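# Hang two metal bars on color-matched rack arm pairs

## Task

Place both short metal bars on a rack: each bar goes onto the two rack arms whose labels (each just above its arm) have the same color as that bar's painted ends. Each bar must lie across both of those arms with its centre between them and must stay there without the robot supporting it. Finally open the grippers and withdraw the arms.

## Robot and tools

Robot: two arms, left_arm and right_arm, each with six joints and a parallel gripper. Every list by joint, in commands and in results, uses this order per arm: wrist roll, elbow, waist, wrist yaw, shoulder, wrist pitch, followed by the gripper opening. A command row therefore holds 14 numbers: left_arm's 6 joint values plus its opening, then right_arm's 6 plus its opening. Both arms must be filled in even when only one moves.

Frame: one shared scene frame with its origin on the tabletop midway between the arms; +x points out over the table, +z up, and left_arm sits on the +y side. The names left and right are labels, not image sides. Gripper fingers point along the gripper's +z axis and close along its y axis; the reported end_effector_position (metres) is the point between the pads, roughly 1 cm short of the tips, with orientation as quaternion wxyz. Printed hand positions can be off, more so at long reach.

Joint numbers in a row are offsets in [-1, 1], scaled per joint: 1.0 equals 1.202 rad for waist, 1.258 shoulder, 1.238 elbow, 2.073 wrist pitch, 2.022 for wrist yaw and wrist roll. Stated ranges (rad): waist -2.618 to 3.054, shoulder 0 to 3.142, elbow 0 to 3.142, wrist pitch -1.571 to 1.571, wrist yaw -1.571 to 1.571, wrist roll -2.094 to 2.094; true ends may differ by up to 0.036 rad. Requests beyond an end by more than 0.036 rad get the action rejected for both arms; a rejected first action cancels the whole call. Hitting an end yields "joint sent to its limit". The opening number is absolute, not an offset: +1 fully open, -1 closed.

Optional stiffness: a row may carry 12 extra numbers in 0 to 1, left_arm's 6 then right_arm's 6 in the joint order above; each multiplies that joint's position gain and persists until changed.

execute_actions(actions): a list of actions, each a table of up to 15 rows, one row per 1/30 s control step; a short table repeats its final row to fill 15 steps. Joint offsets in every row are measured from the angles at the start of that action (for the first action, the last reported angles), not from the previous row. An empty list just returns state and images.

move(target, speed, blocking): target is one 14-number row whose joint offsets are taken from the Joint positions in the most recent result that showed them. All joints travel proportionally so they finish together, so the hand follows a curve; duration is clamped to 0.5 to 10 s. speed (rad/s, 0.01 to 2, default 0.5) caps the joint with the longest travel. Moves ignore obstacles and the other arm, and faster or deeper contact presses harder. Finger values are applied at once. blocking=false returns after 0.5 s while motion continues; then use wait or stop before any new action or move. The result adds a move: line giving the ending (done, off_target, moving, held, fault), limits=held or limits=none, and the joint farthest from target per arm.

wait(seconds): 0 to 10; the arms keep their last command and a running move carries on. stop(): brakes a running move (needs room; fingers continue). zoom_image(camera, region): enlarges [x0, y0, x1, y1] pixels, at most 504 by 504, from cam_high or cam_low (504x504) or cam_left_wrist or cam_right_wrist (616x616). finished_scene(scene): ends the current scene, given its number, irreversibly; the goal must already hold stably.

Motion limits: each joint's target is kept within a fixed lead of its measured angle (waist 0.202, shoulder 0.258, elbow 0.238, wrist pitch 0.573, wrist yaw and roll 0.522 rad), and targets that would shift the gripper over 70 mm are scaled back, so big changes span several actions; unfinished motion must be commanded again. Zero offsets can let an arm sag; to hold, first command offsets back to the wanted angles, then zeros.

Results: each gripper's pose, Joint positions and Joint velocities (rad, rad/s, plus finger gap in m, 0.094 when open), Joint targets, joint torques (offset, noisy), grip_measured on the command scale, step readings with HELD marks, and camera images. "joint command not followed" means a clearance check altered some targets. To grip, command about 0.03 below grip_measured; less grips lighter. Pad force tops out near 50 to 62 N.

Hazards: objects may get random tugs or pushes. Never drop or knock anything off the table, never let arms collide or press each other, avoid slams and hard pushes. Holding loads heats motors: MOTOR HOT from 75 °C, a 10 s stop at 90 °C, and at 100 °C the arm goes limp and falls (OVER-TEMPERATURE FAULT). The simulation keeps running while replies are written, holding the last command.

Each tool is called after "Request:" as name(argument=value, ...), one argument or row to a line, values as JSON.

## Session

Request:
execute_actions(
  actions=[],
)

Scene clock: 0.00 s.
left_arm: end_effector_position=(+0.3350, +0.2700, +0.4139) grip_measured=+1.000 end_effector_quat_wxyz=(+0.712, -0.002, +0.702, +0.003) | right_arm: end_effector_position=(+0.3874, -0.4295, +0.4107) grip_measured=+1.000 end_effector_quat_wxyz=(+0.706, +0.054, +0.703, -0.059)
Joint names: [wrist roll, elbow, waist, wrist yaw, shoulder, wrist pitch]
Joint positions: left_arm=[ 0.001  1.055 -0.012  0.006  1.038 -0.002  0.094] | right_arm=[-0.007  1.057  0.     0.001  1.049 -0.003  0.094]
Joint velocities: left_arm=[ 0.007  0.012 -0.012  0.037  0.007 -0.022  0.   ] | right_arm=[ 0.022 -0.017 -0.012  0.022 -0.022 -0.081  0.   ]
Joint torques (N m, as the arm reports them, + toward a larger angle): no reading
Motor temperatures (°C, as the motors report them): left_arm=[25 24 24 25 27 26] | right_arm=[23 24 25 24 25 25]
Joint targets: left_arm=[0.002 1.069 -0.012 0.006 1.029 0.011] | right_arm=[-0.009 1.064 0.000 0.001 1.042 -0.008]
Joint stiffness scale: left_arm=[1. 1. 1. 1. 1. 1.] | right_arm=[1. 1. 1. 1. 1. 1.]

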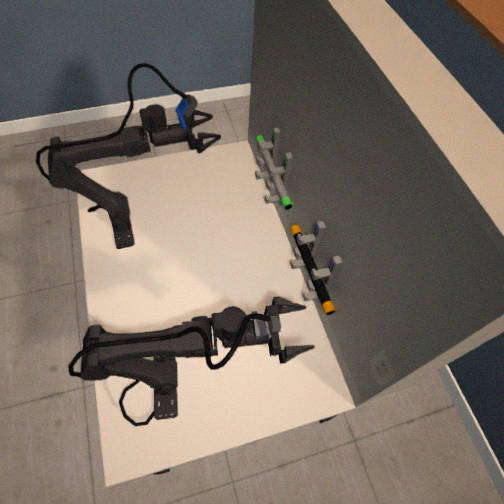

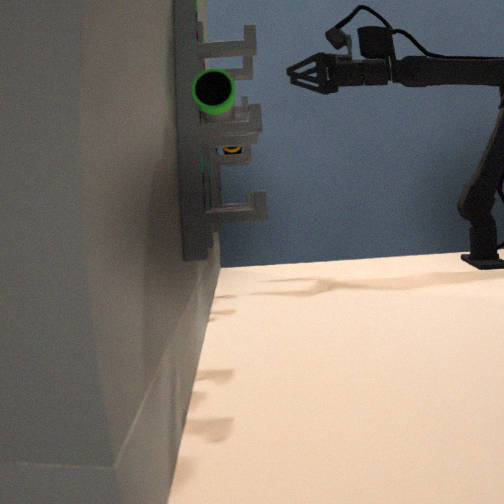

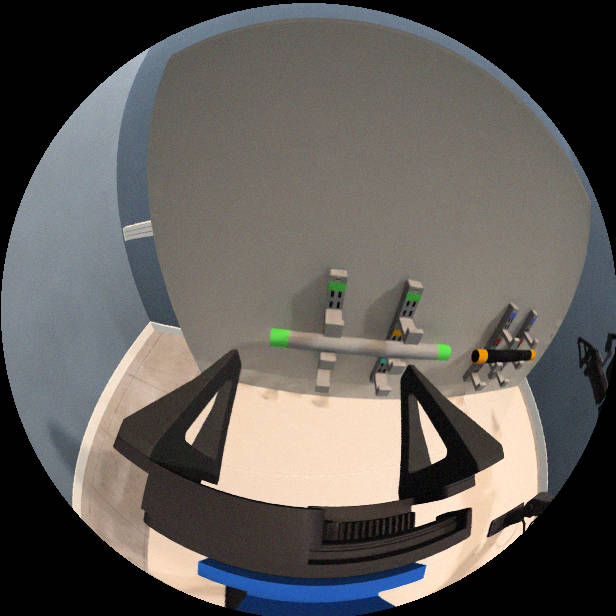

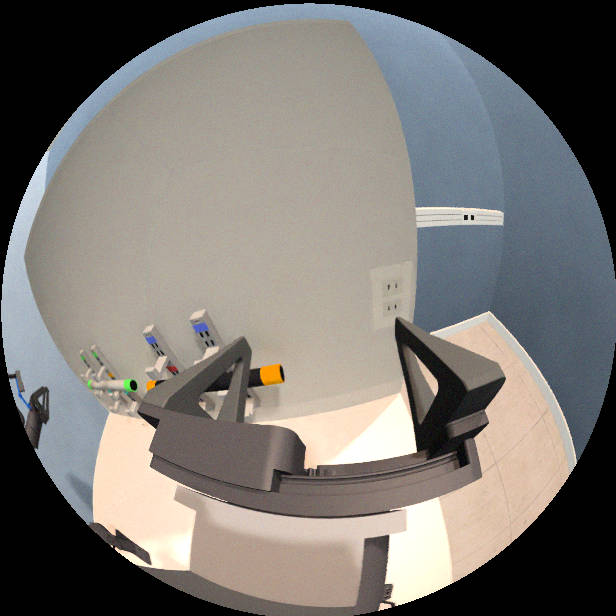

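Request:
move(
  target=[0.777,0,0,0,0.3,0.18,1,0.777,-0.2,0.3,0.1,0,0,1],
  speed=1,
)

Scene clock: 3.10 s.
left_arm: end_effector_position=(+0.4345, +0.2712, +0.3467) grip_measured=+1.000 end_effector_quat_wxyz=(+0.494, +0.503, +0.502, +0.500) | right_arm: end_effector_position=(+0.3897, -0.3283, +0.2984) grip_measured=+1.000 end_effector_quat_wxyz=(+0.452, +0.538, +0.564, +0.433)
Joint names: [wrist roll, elbow, waist, wrist yaw, shoulder, wrist pitch]
Joint positions: left_arm=[ 1.577  1.055 -0.012  0.006  1.415  0.349  0.094] | right_arm=[1.568 0.828 0.353 0.188 1.049 0.    0.094]
Joint velocities: left_arm=[ 0.037 -0.012 -0.032 -0.037  0.022 -0.007  0.   ] | right_arm=[ 0.022 -0.007  0.002 -0.066  0.012 -0.051  0.   ]
Joint torques (N m, as the arm reports them, + toward a larger angle): left_arm=[-0.06  8.25  0.01 -0.03 -5.1   1.83] | right_arm=[-0.05  6.72  0.69  0.13 -1.89  1.79]
Motor temperatures (°C, as the motors report them): left_arm=[25 24 24 25 27 27] | right_arm=[23 24 25 24 25 25]
Joint targets: left_arm=[1.572 1.055 -0.012 0.006 1.415 0.371] | right_arm=[1.564 0.809 0.361 0.204 1.049 -0.003]
Joint stiffness scale: left_arm=[1. 1. 1. 1. 1. 1.] | right_arm=[1. 1. 1. 1. 1. 1.]
move: off_target (left_arm); limits=none; left_arm: farthest joint: the wrist pitch, 0.022 radians from its target (0.373 radians at the start); right_arm: farthest joint: the elbow, 0.018 radians from its target (0.248 radians at the start)

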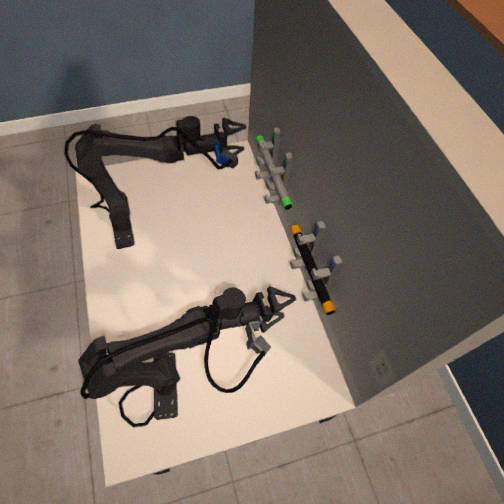

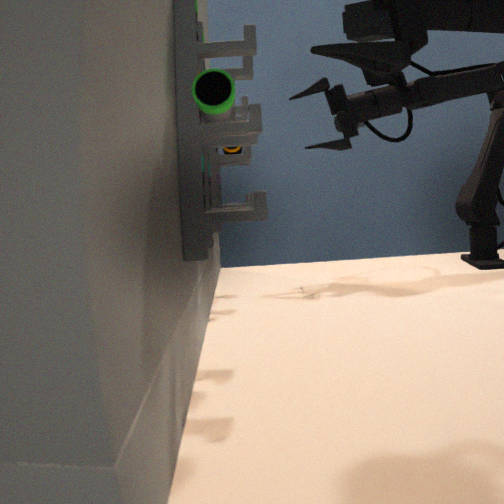

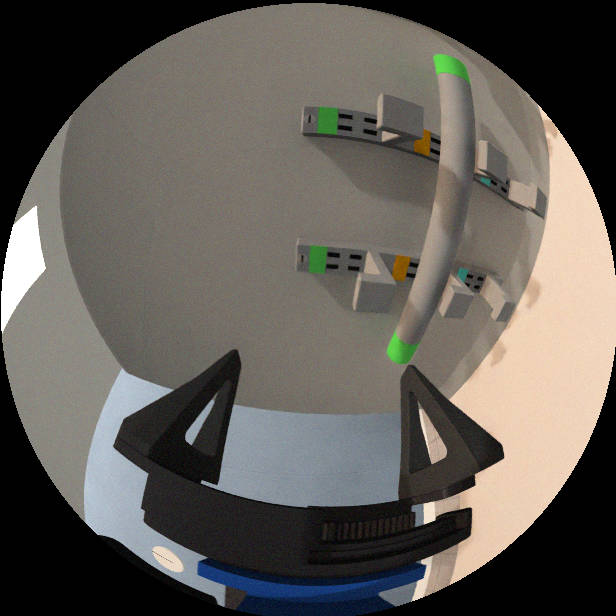

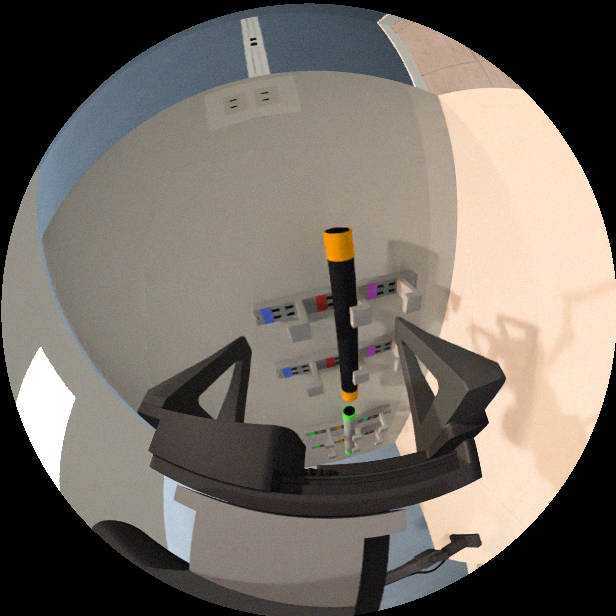

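Request:
move(
  target=[0,-0.23,-0.16,-0.1,0.103,0.213,0.4,0,0,-0.8,0,0,0,1],
  speed=0.8,
)

Scene clock: 6.17 s.
left_arm: end_effector_position=(+0.4317, +0.2159, +0.2572) grip_measured=+0.402 end_effector_quat_wxyz=(+0.495, +0.500, +0.498, +0.506) | right_arm: end_effector_position=(+0.2639, -0.6554, +0.2984) grip_measured=+1.000 end_effector_quat_wxyz=(+0.600, +0.738, +0.253, +0.180)
Joint names: [wrist roll, elbow, waist, wrist yaw, shoulder, wrist pitch]
Joint positions: left_arm=[ 1.584  0.779 -0.199 -0.183  1.542  0.766  0.066] | right_arm=[ 1.573  0.828 -0.603  0.184  1.049  0.     0.094]
Joint velocities: left_arm=[-0.037 -0.002 -0.037  0.037 -0.002 -0.022  0.   ] | right_arm=[-0.022 -0.002 -0.007 -0.007  0.002  0.022  0.   ]
Joint torques (N m, as the arm reports them, + toward a larger angle): left_arm=[-0.12  6.59 -0.52 -0.13 -5.45  1.85] | right_arm=[-0.05  8.18 -0.44  0.04 -1.9   1.82]
Motor temperatures (°C, as the motors report them): left_arm=[25 25 24 25 27 28] | right_arm=[23 25 25 24 25 26]
Joint targets: left_arm=[1.577 0.770 -0.205 -0.196 1.544 0.791] | right_arm=[1.568 0.828 -0.608 0.188 1.049 0.000]
Joint stiffness scale: left_arm=[1. 1. 1. 1. 1. 1.] | right_arm=[1. 1. 1. 1. 1. 1.]
move: off_target (left_arm); limits=none; left_arm: farthest joint: the wrist pitch, 0.025 radians from its target (0.441 radians at the start); right_arm: farthest joint: the waist, 0.006 radians from its target (0.962 radians at the start)

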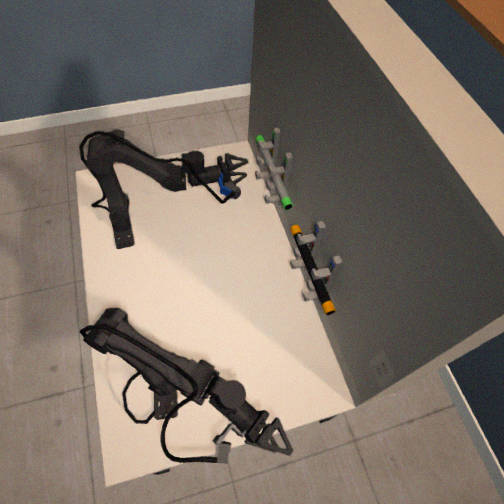

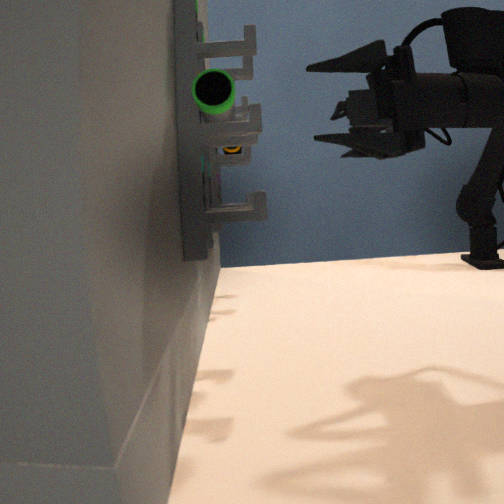

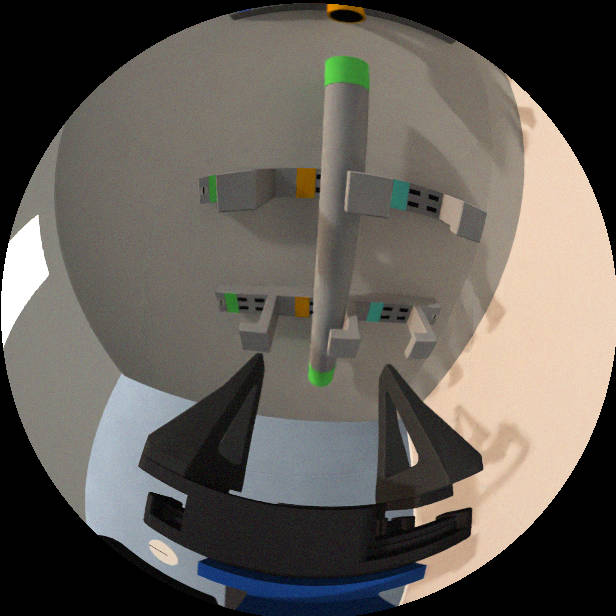

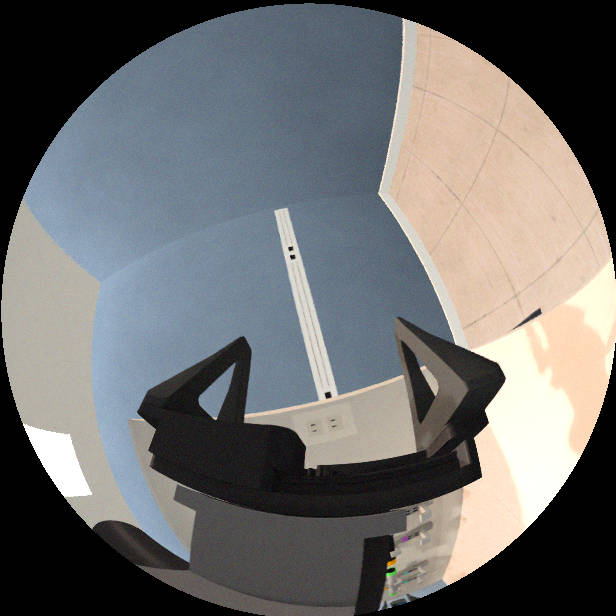

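Request:
move(
  target=[0,0.295,0,0,0.26,-0.006,0.4,0,0,0,0,0,0,1],
  speed=0.3,
)

Scene clock: 8.33 s.
left_arm: end_effector_position=(+0.5155, +0.2012, +0.2413) grip_measured=+0.402 end_effector_quat_wxyz=(+0.488, +0.507, +0.501, +0.504) | right_arm: end_effector_position=(+0.2639, -0.6554, +0.2984) grip_measured=+1.000 end_effector_quat_wxyz=(+0.600, +0.738, +0.251, +0.181)
Joint names: [wrist roll, elbow, waist, wrist yaw, shoulder, wrist pitch]
Joint positions: left_arm=[ 1.59   1.106 -0.199 -0.184  1.868  0.746  0.066] | right_arm=[ 1.578  0.828 -0.603  0.184  1.049  0.     0.094]
Joint velocities: left_arm=[-0.007 -0.002  0.007 -0.022 -0.002 -0.007  0.   ] | right_arm=[-0.022  0.002  0.007  0.022  0.007  0.081  0.   ]
Joint torques (N m, as the arm reports them, + toward a larger angle): left_arm=[-0.07 11.01  0.1   0.   -8.3   1.64] | right_arm=[-0.05  8.17  0.01  0.   -1.89  1.82]
Motor temperatures (°C, as the motors report them): left_arm=[25 26 24 25 28 29] | right_arm=[23 25 25 24 25 26]
Joint targets: left_arm=[1.584 1.144 -0.199 -0.184 1.869 0.753] | right_arm=[1.573 0.828 -0.603 0.184 1.049 0.000]
Joint stiffness scale: left_arm=[1. 1. 1. 1. 1. 1.] | right_arm=[1. 1. 1. 1. 1. 1.]
move: off_target (left_arm); limits=none; left_arm: farthest joint: the elbow, 0.038 radians from its target (0.365 radians at the start); right_arm: farthest joint: the wrist roll, 0.005 radians from its target (0.000 radians at the start)

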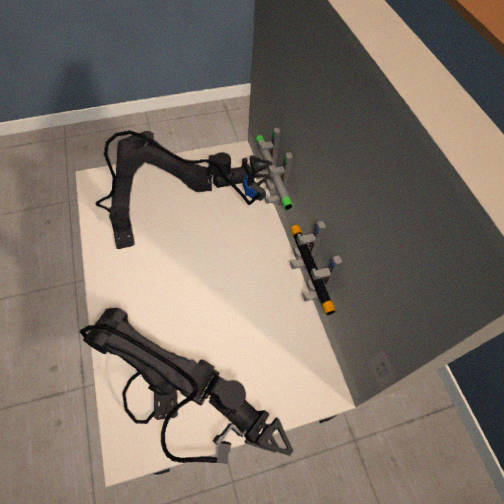

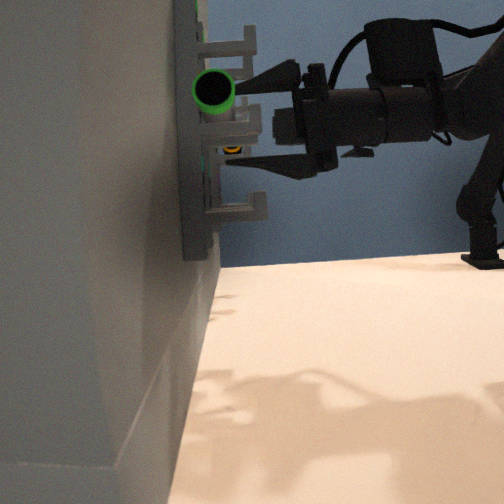

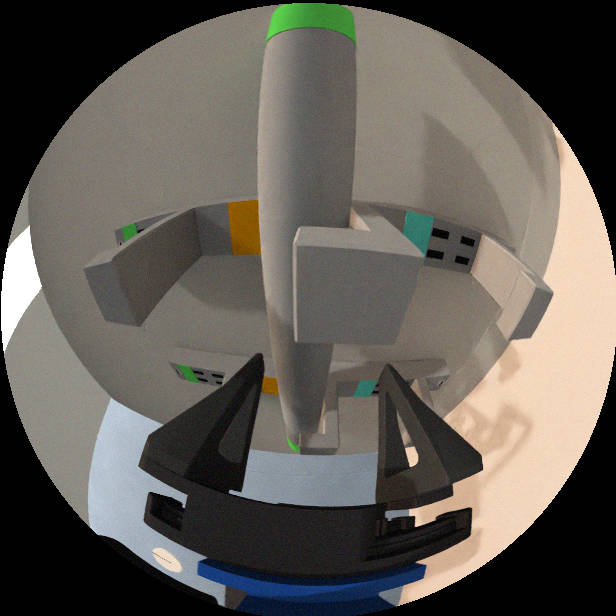

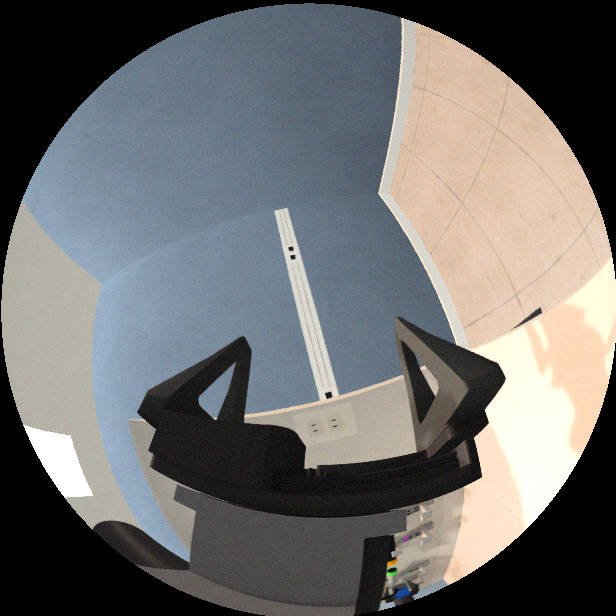

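Request:
move(
  target=[-0.008,0.115,0,0,0.052,0.003,0.4,0,0,0,0,0,0,1],
  speed=0.15,
)

Request:
move(
  target=[0,0.03,0,0,0,0.003,-0.45,0,0,0,0,0,0,1],
)

Scene clock: 10.33 s.
left_arm: end_effector_position=(+0.5359, +0.1976, +0.2554) grip_measured=+0.402 end_effector_quat_wxyz=(+0.499, +0.496, +0.492, +0.512) | right_arm: end_effector_position=(+0.2639, -0.6554, +0.2984) grip_measured=+1.000 end_effector_quat_wxyz=(+0.599, +0.739, +0.249, +0.182)
Joint names: [wrist roll, elbow, waist, wrist yaw, shoulder, wrist pitch]
Joint positions: left_arm=[ 1.591  1.211 -0.199 -0.184  1.93   0.743  0.066] | right_arm=[ 1.582  0.828 -0.603  0.184  1.049  0.     0.094]
Joint velocities: left_arm=[-0.007  0.007  0.012  0.007  0.002 -0.066  0.   ] | right_arm=[-0.022 -0.017  0.002 -0.007 -0.002 -0.081  0.   ]
Joint torques (N m, as the arm reports them, + toward a larger angle): left_arm=[-0.2  11.04 -0.08  0.02 -8.64  1.63] | right_arm=[-0.05  8.18  0.01  0.   -1.89  1.83]
Motor temperatures (°C, as the motors report them): left_arm=[25 26 24 25 29 29] | right_arm=[23 25 25 24 25 27]
Joint targets: left_arm=[1.574 1.249 -0.199 -0.184 1.934 0.752] | right_arm=[1.577 0.828 -0.603 0.184 1.049 0.000]
Joint stiffness scale: left_arm=[1. 1. 1. 1. 1. 1.] | right_arm=[1. 1. 1. 1. 1. 1.]
move: off_target (left_arm); limits=none; left_arm: farthest joint: the elbow, 0.037 radians from its target (0.142 radians at the start); right_arm: farthest joint: the wrist roll, 0.004 radians from its target (0.000 radians at the start)

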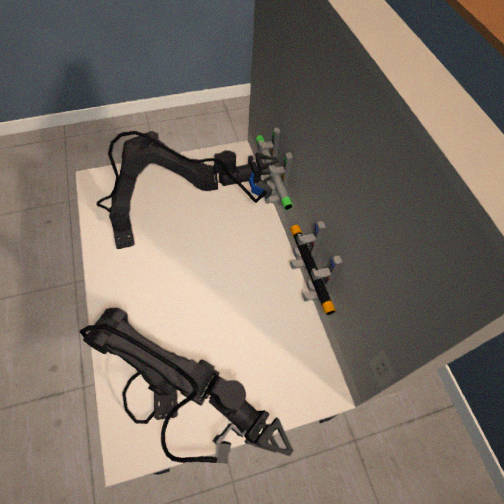

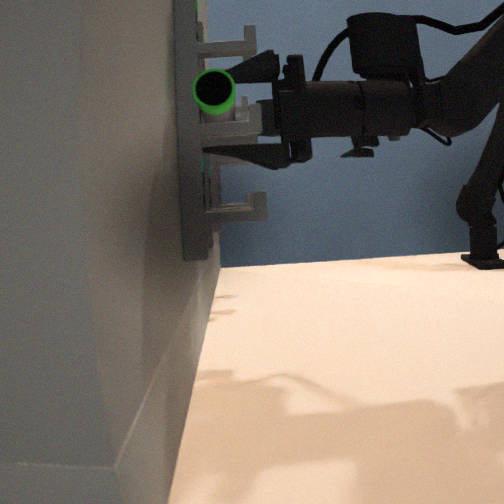

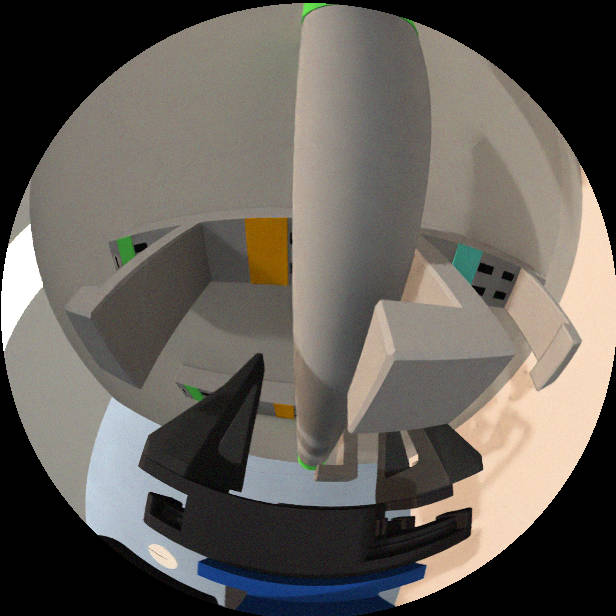

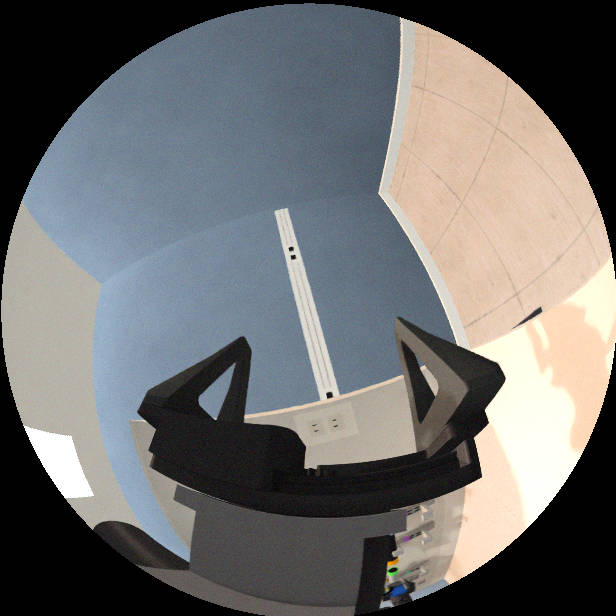

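Scene clock: 11.03 s.
left_arm: end_effector_position=(+0.5359, +0.1976, +0.2543) grip_measured=-0.400 end_effector_quat_wxyz=(+0.497, +0.498, +0.493, +0.512) | right_arm: end_effector_position=(+0.2639, -0.6554, +0.2984) grip_measured=+1.000 end_effector_quat_wxyz=(+0.599, +0.739, +0.248, +0.184)
Joint names: [wrist roll, elbow, waist, wrist yaw, shoulder, wrist pitch]
Joint positions: left_arm=[ 1.594  1.211 -0.199 -0.184  1.93   0.739  0.028] | right_arm=[ 1.586  0.828 -0.603  0.184  1.049  0.     0.094]
Joint velocities: left_arm=[ 0.051 -0.007 -0.007 -0.081 -0.007  0.066  0.   ] | right_arm=[-0.095  0.017  0.012 -0.095  0.002  0.022  0.   ]
Joint torques (N m, as the arm reports them, + toward a larger angle): left_arm=[-0.03 10.91  0.03  0.   -8.92  1.71] | right_arm=[-0.06  8.18  0.02  0.   -1.89  1.83]
Motor temperatures (°C, as the motors report them): left_arm=[25 26 24 25 29 29] | right_arm=[23 25 25 24 25 27]
Joint targets: left_arm=[1.591 1.249 -0.199 -0.184 1.930 0.750] | right_arm=[1.582 0.828 -0.603 0.184 1.049 0.000]
Joint stiffness scale: left_arm=[1. 1. 1. 1. 1. 1.] | right_arm=[1. 1. 1. 1. 1. 1.]
move: off_target (left_arm); limits=none; left_arm: farthest joint: the elbow, 0.037 radians from its target (0.037 radians at the start); right_arm: farthest joint: the wrist roll, 0.004 radians from its target (0.000 radians at the start)

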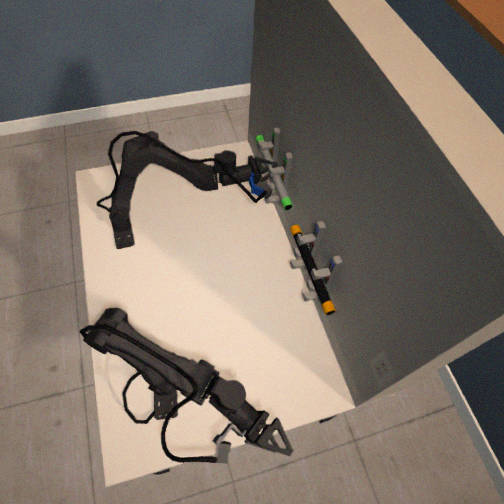

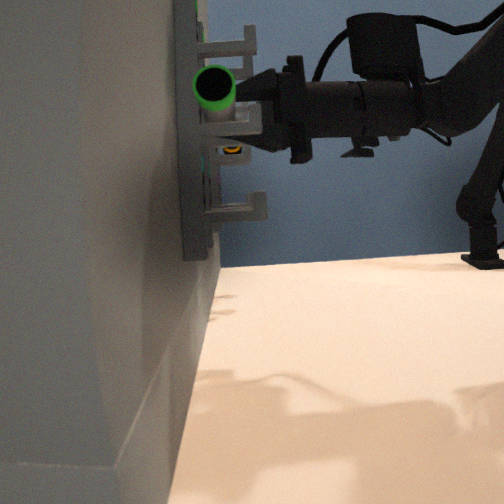

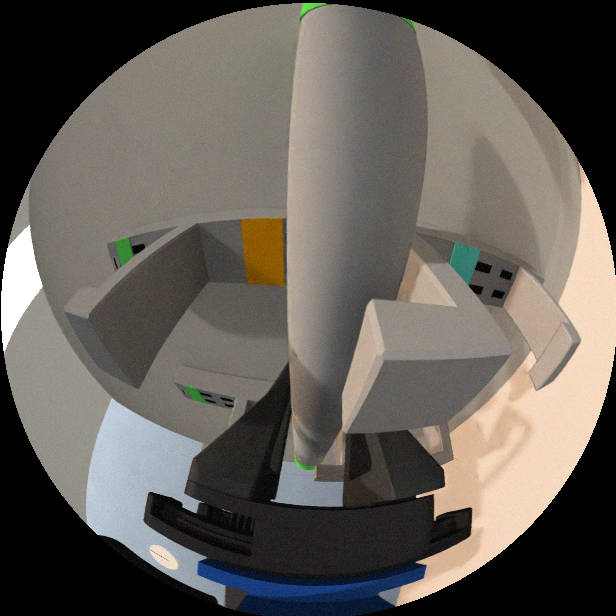

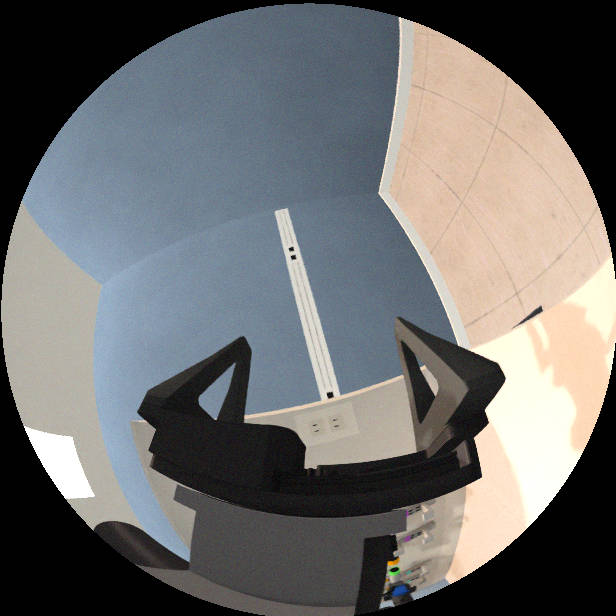

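Request:
move(
  target=[-0.015,0.03,0,0,-0.04,0.01,-0.45,0,0,0,0,0,0,1],
  speed=0.1,
)

Scene clock: 12.30 s.
left_arm: end_effector_position=(+0.5348, +0.1978, +0.2544) grip_measured=-0.400 end_effector_quat_wxyz=(+0.498, +0.498, +0.498, +0.507) | right_arm: end_effector_position=(+0.2639, -0.6554, +0.2984) grip_measured=+1.000 end_effector_quat_wxyz=(+0.598, +0.740, +0.246, +0.185)
Joint names: [wrist roll, elbow, waist, wrist yaw, shoulder, wrist pitch]
Joint positions: left_arm=[ 1.582  1.211 -0.199 -0.184  1.922  0.72   0.028] | right_arm=[ 1.591  0.828 -0.603  0.184  1.049  0.     0.094]
Joint velocities: left_arm=[ 0.022  0.002  0.022 -0.007 -0.027  0.007 -0.   ] | right_arm=[-0.022 -0.007 -0.017 -0.022 -0.002 -0.022  0.   ]
Joint torques (N m, as the arm reports them, + toward a larger angle): left_arm=[ -0.2   11.05   0.    -0.01 -12.19   2.02] | right_arm=[-0.05  8.18  0.02  0.   -1.9   1.82]
Motor temperatures (°C, as the motors report them): left_arm=[25 27 24 25 29 29] | right_arm=[23 26 25 24 25 27]
Joint targets: left_arm=[1.563 1.249 -0.199 -0.184 1.880 0.759] | right_arm=[1.587 0.828 -0.603 0.184 1.049 0.000]
Joint stiffness scale: left_arm=[1. 1. 1. 1. 1. 1.] | right_arm=[1. 1. 1. 1. 1. 1.]
move: off_target (left_arm); limits=none; left_arm: farthest joint: the shoulder, 0.042 radians from its target (0.051 radians at the start); right_arm: farthest joint: the wrist roll, 0.005 radians from its target (0.000 radians at the start)

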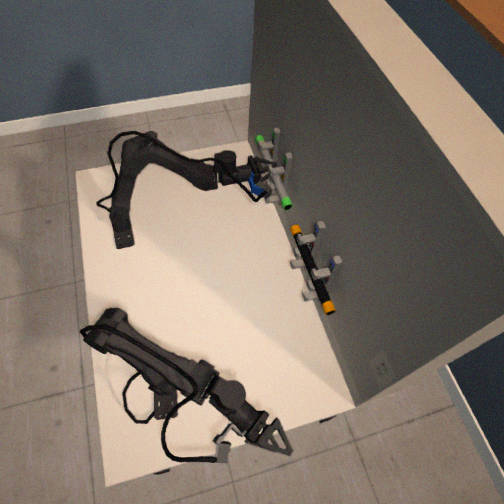

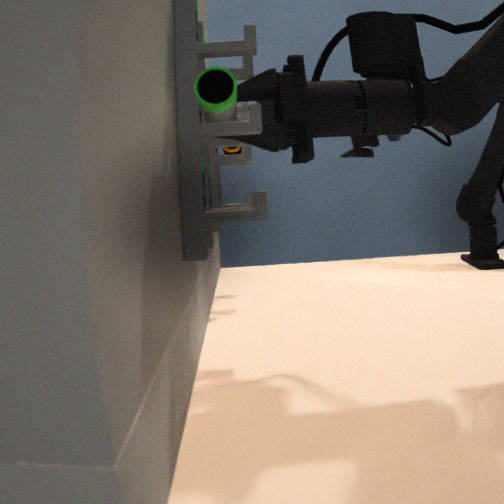

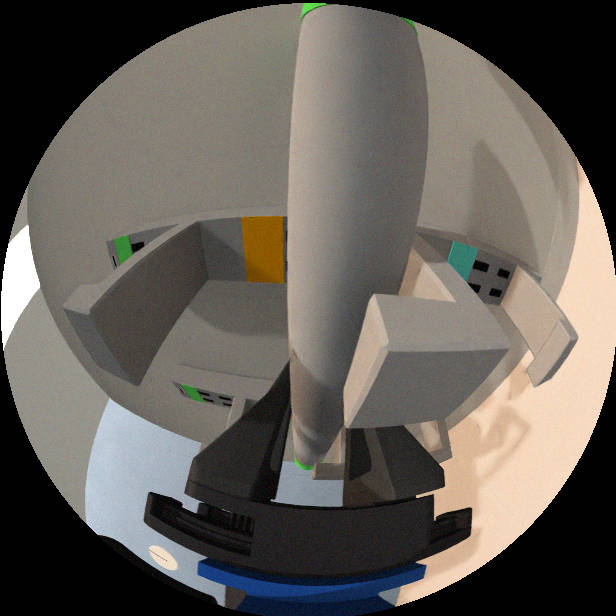

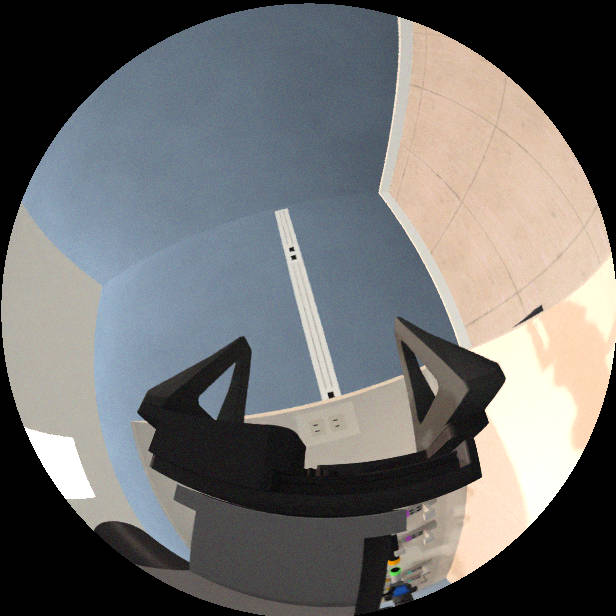

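Request:
move(
  target=[-0.012,0.03,0,0,-0.062,0.03,-0.45,0,0,0,0,0,0,1],
  speed=0.1,
)

Scene clock: 13.93 s.
left_arm: end_effector_position=(+0.5290, +0.1988, +0.2779) grip_measured=-0.400 end_effector_quat_wxyz=(+0.512, +0.483, +0.490, +0.515) | right_arm: end_effector_position=(+0.2639, -0.6554, +0.2984) grip_measured=+1.000 end_effector_quat_wxyz=(+0.598, +0.740, +0.244, +0.187)
Joint names: [wrist roll, elbow, waist, wrist yaw, shoulder, wrist pitch]
Joint positions: left_arm=[ 1.577  1.211 -0.199 -0.184  1.882  0.726  0.028] | right_arm=[ 1.596  0.828 -0.603  0.184  1.049  0.     0.094]
Joint velocities: left_arm=[-0.051 -0.022 -0.012  0.022 -0.002  0.022  0.001] | right_arm=[-0.022 -0.002 -0.007  0.051  0.007 -0.007  0.   ]
Joint torques (N m, as the arm reports them, + toward a larger angle): left_arm=[ -0.25  10.88   0.03  -0.03 -11.73   2.1 ] | right_arm=[-0.05  8.17  0.01  0.   -1.89  1.82]
Motor temperatures (°C, as the motors report them): left_arm=[25 27 24 25 30 30] | right_arm=[23 26 25 24 25 27]
Joint targets: left_arm=[1.558 1.249 -0.199 -0.184 1.844 0.782] | right_arm=[1.591 0.828 -0.603 0.184 1.049 0.000]
Joint stiffness scale: left_arm=[1. 1. 1. 1. 1. 1.] | right_arm=[1. 1. 1. 1. 1. 1.]
move: off_target (left_arm); limits=none; left_arm: farthest joint: the wrist pitch, 0.057 radians from its target (0.062 radians at the start); right_arm: farthest joint: the wrist roll, 0.005 radians from its target (0.000 radians at the start)

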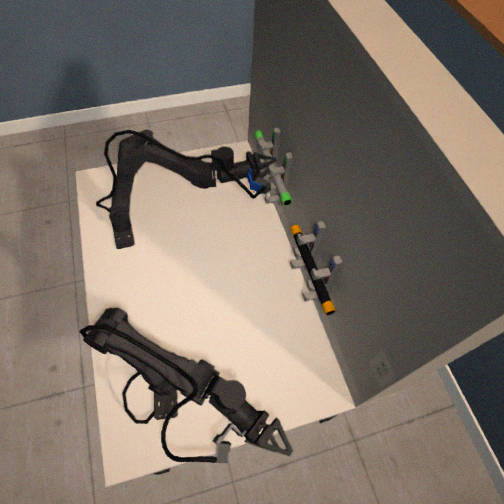

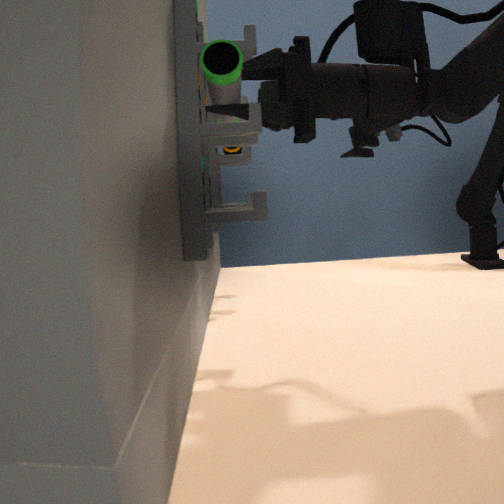

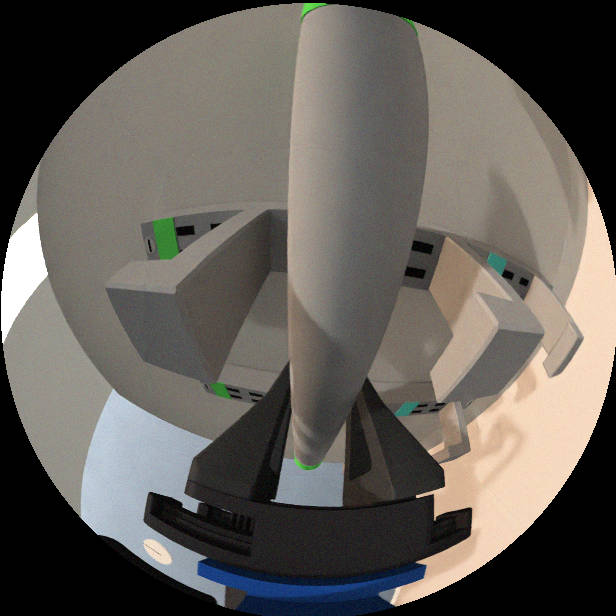

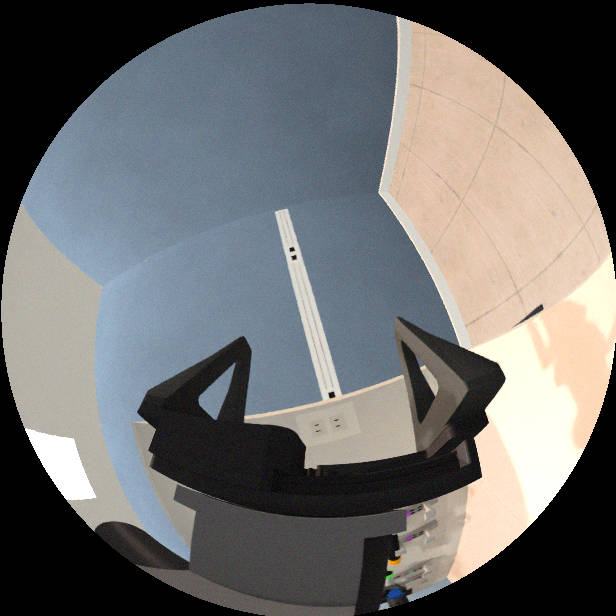

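Request:
execute_actions(
  actions=[
    [[-0.008,-0.044,0,0,-0.069,0.025,-0.45,0,0,0,0,0,0,1]],
    [[-0.008,-0.044,0,0,-0.069,0.025,-0.45,0,0,0,0,0,0,1]],
  ],
)

Scene clock: 15.30 s.
left_arm: end_effector_position=(+0.5039, +0.2032, +0.2783) grip_measured=-0.400 end_effector_quat_wxyz=(+0.508, +0.487, +0.492, +0.512) | right_arm: end_effector_position=(+0.2639, -0.6554, +0.2984) grip_measured=+1.000 end_effector_quat_wxyz=(+0.597, +0.741, +0.241, +0.189)
Joint names: [wrist roll, elbow, waist, wrist yaw, shoulder, wrist pitch]
Joint positions: left_arm=[ 1.577  1.103 -0.199 -0.184  1.787  0.725  0.028] | right_arm=[ 1.604  0.828 -0.603  0.184  1.049  0.     0.094]
Joint velocities: left_arm=[-0.037  0.007 -0.017 -0.066 -0.002 -0.037 -0.   ] | right_arm=[ 0.022  0.007  0.012  0.051 -0.012 -0.022  0.   ]
Joint torques (N m, as the arm reports them, + toward a larger angle): left_arm=[ -0.17   7.76   0.11   0.   -10.94   2.05] | right_arm=[-0.07  8.19  0.02  0.   -1.9   1.82]
Motor temperatures (°C, as the motors report them): left_arm=[25 27 24 25 31 30] | right_arm=[23 26 25 24 25 27]
Joint targets: left_arm=[1.561 1.103 -0.199 -0.184 1.748 0.777] | right_arm=[1.600 0.828 -0.603 0.184 1.049 0.000]
Joint stiffness scale: left_arm=[1. 1. 1. 1. 1. 1.] | right_arm=[1. 1. 1. 1. 1. 1.]
Step readings (joint positions; steps 1 to 15: 1st action; 16 to 30: 2nd action):
0: left_arm=[1.577 1.211 -0.199 -0.184 1.882 0.726] | right_arm=[1.596 0.828 -0.603 0.184 1.049 0.000]
1: left_arm=[1.577 1.203 -0.199 -0.184 1.877 0.726] | right_arm=[1.596 0.828 -0.603 0.184 1.049 0.000]
2: left_arm=[1.577 1.186 -0.199 -0.184 1.864 0.726] | right_arm=[1.597 0.828 -0.603 0.184 1.049 0.000]
4: left_arm=[1.577 1.161 -0.199 -0.184 1.844 0.725] | right_arm=[1.598 0.828 -0.603 0.184 1.049 0.000]
8: left_arm=[1.577 1.158 -0.199 -0.184 1.835 0.725] | right_arm=[1.599 0.828 -0.603 0.184 1.049 0.000]
15: left_arm=[1.577 1.158 -0.199 -0.184 1.835 0.725] | right_arm=[1.600 0.828 -0.603 0.184 1.049 0.000]
16: left_arm=[1.577 1.150 -0.199 -0.184 1.829 0.726] | right_arm=[1.601 0.828 -0.603 0.184 1.049 0.000]
17: left_arm=[1.577 1.132 -0.199 -0.184 1.816 0.726] | right_arm=[1.601 0.828 -0.603 0.184 1.049 0.000]
19: left_arm=[1.577 1.108 -0.199 -0.184 1.796 0.725] | right_arm=[1.602 0.828 -0.603 0.184 1.049 0.000]
23: left_arm=[1.577 1.103 -0.199 -0.184 1.787 0.725] | right_arm=[1.604 0.828 -0.603 0.184 1.049 0.000]
30: Joint positions above

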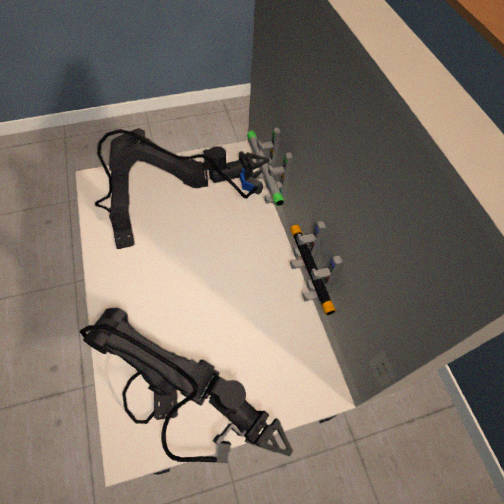

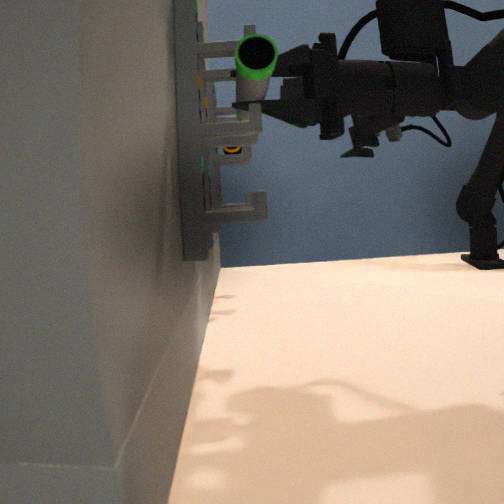

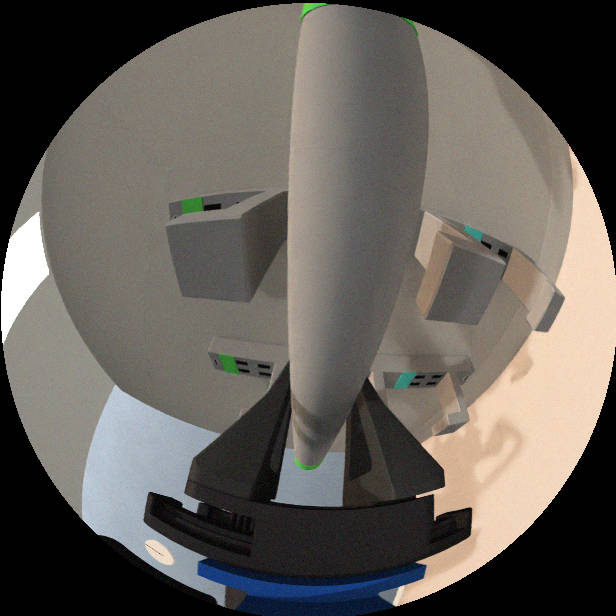

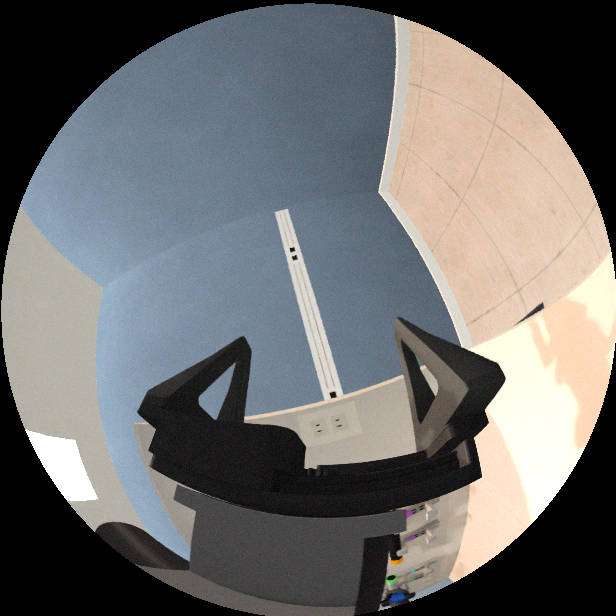

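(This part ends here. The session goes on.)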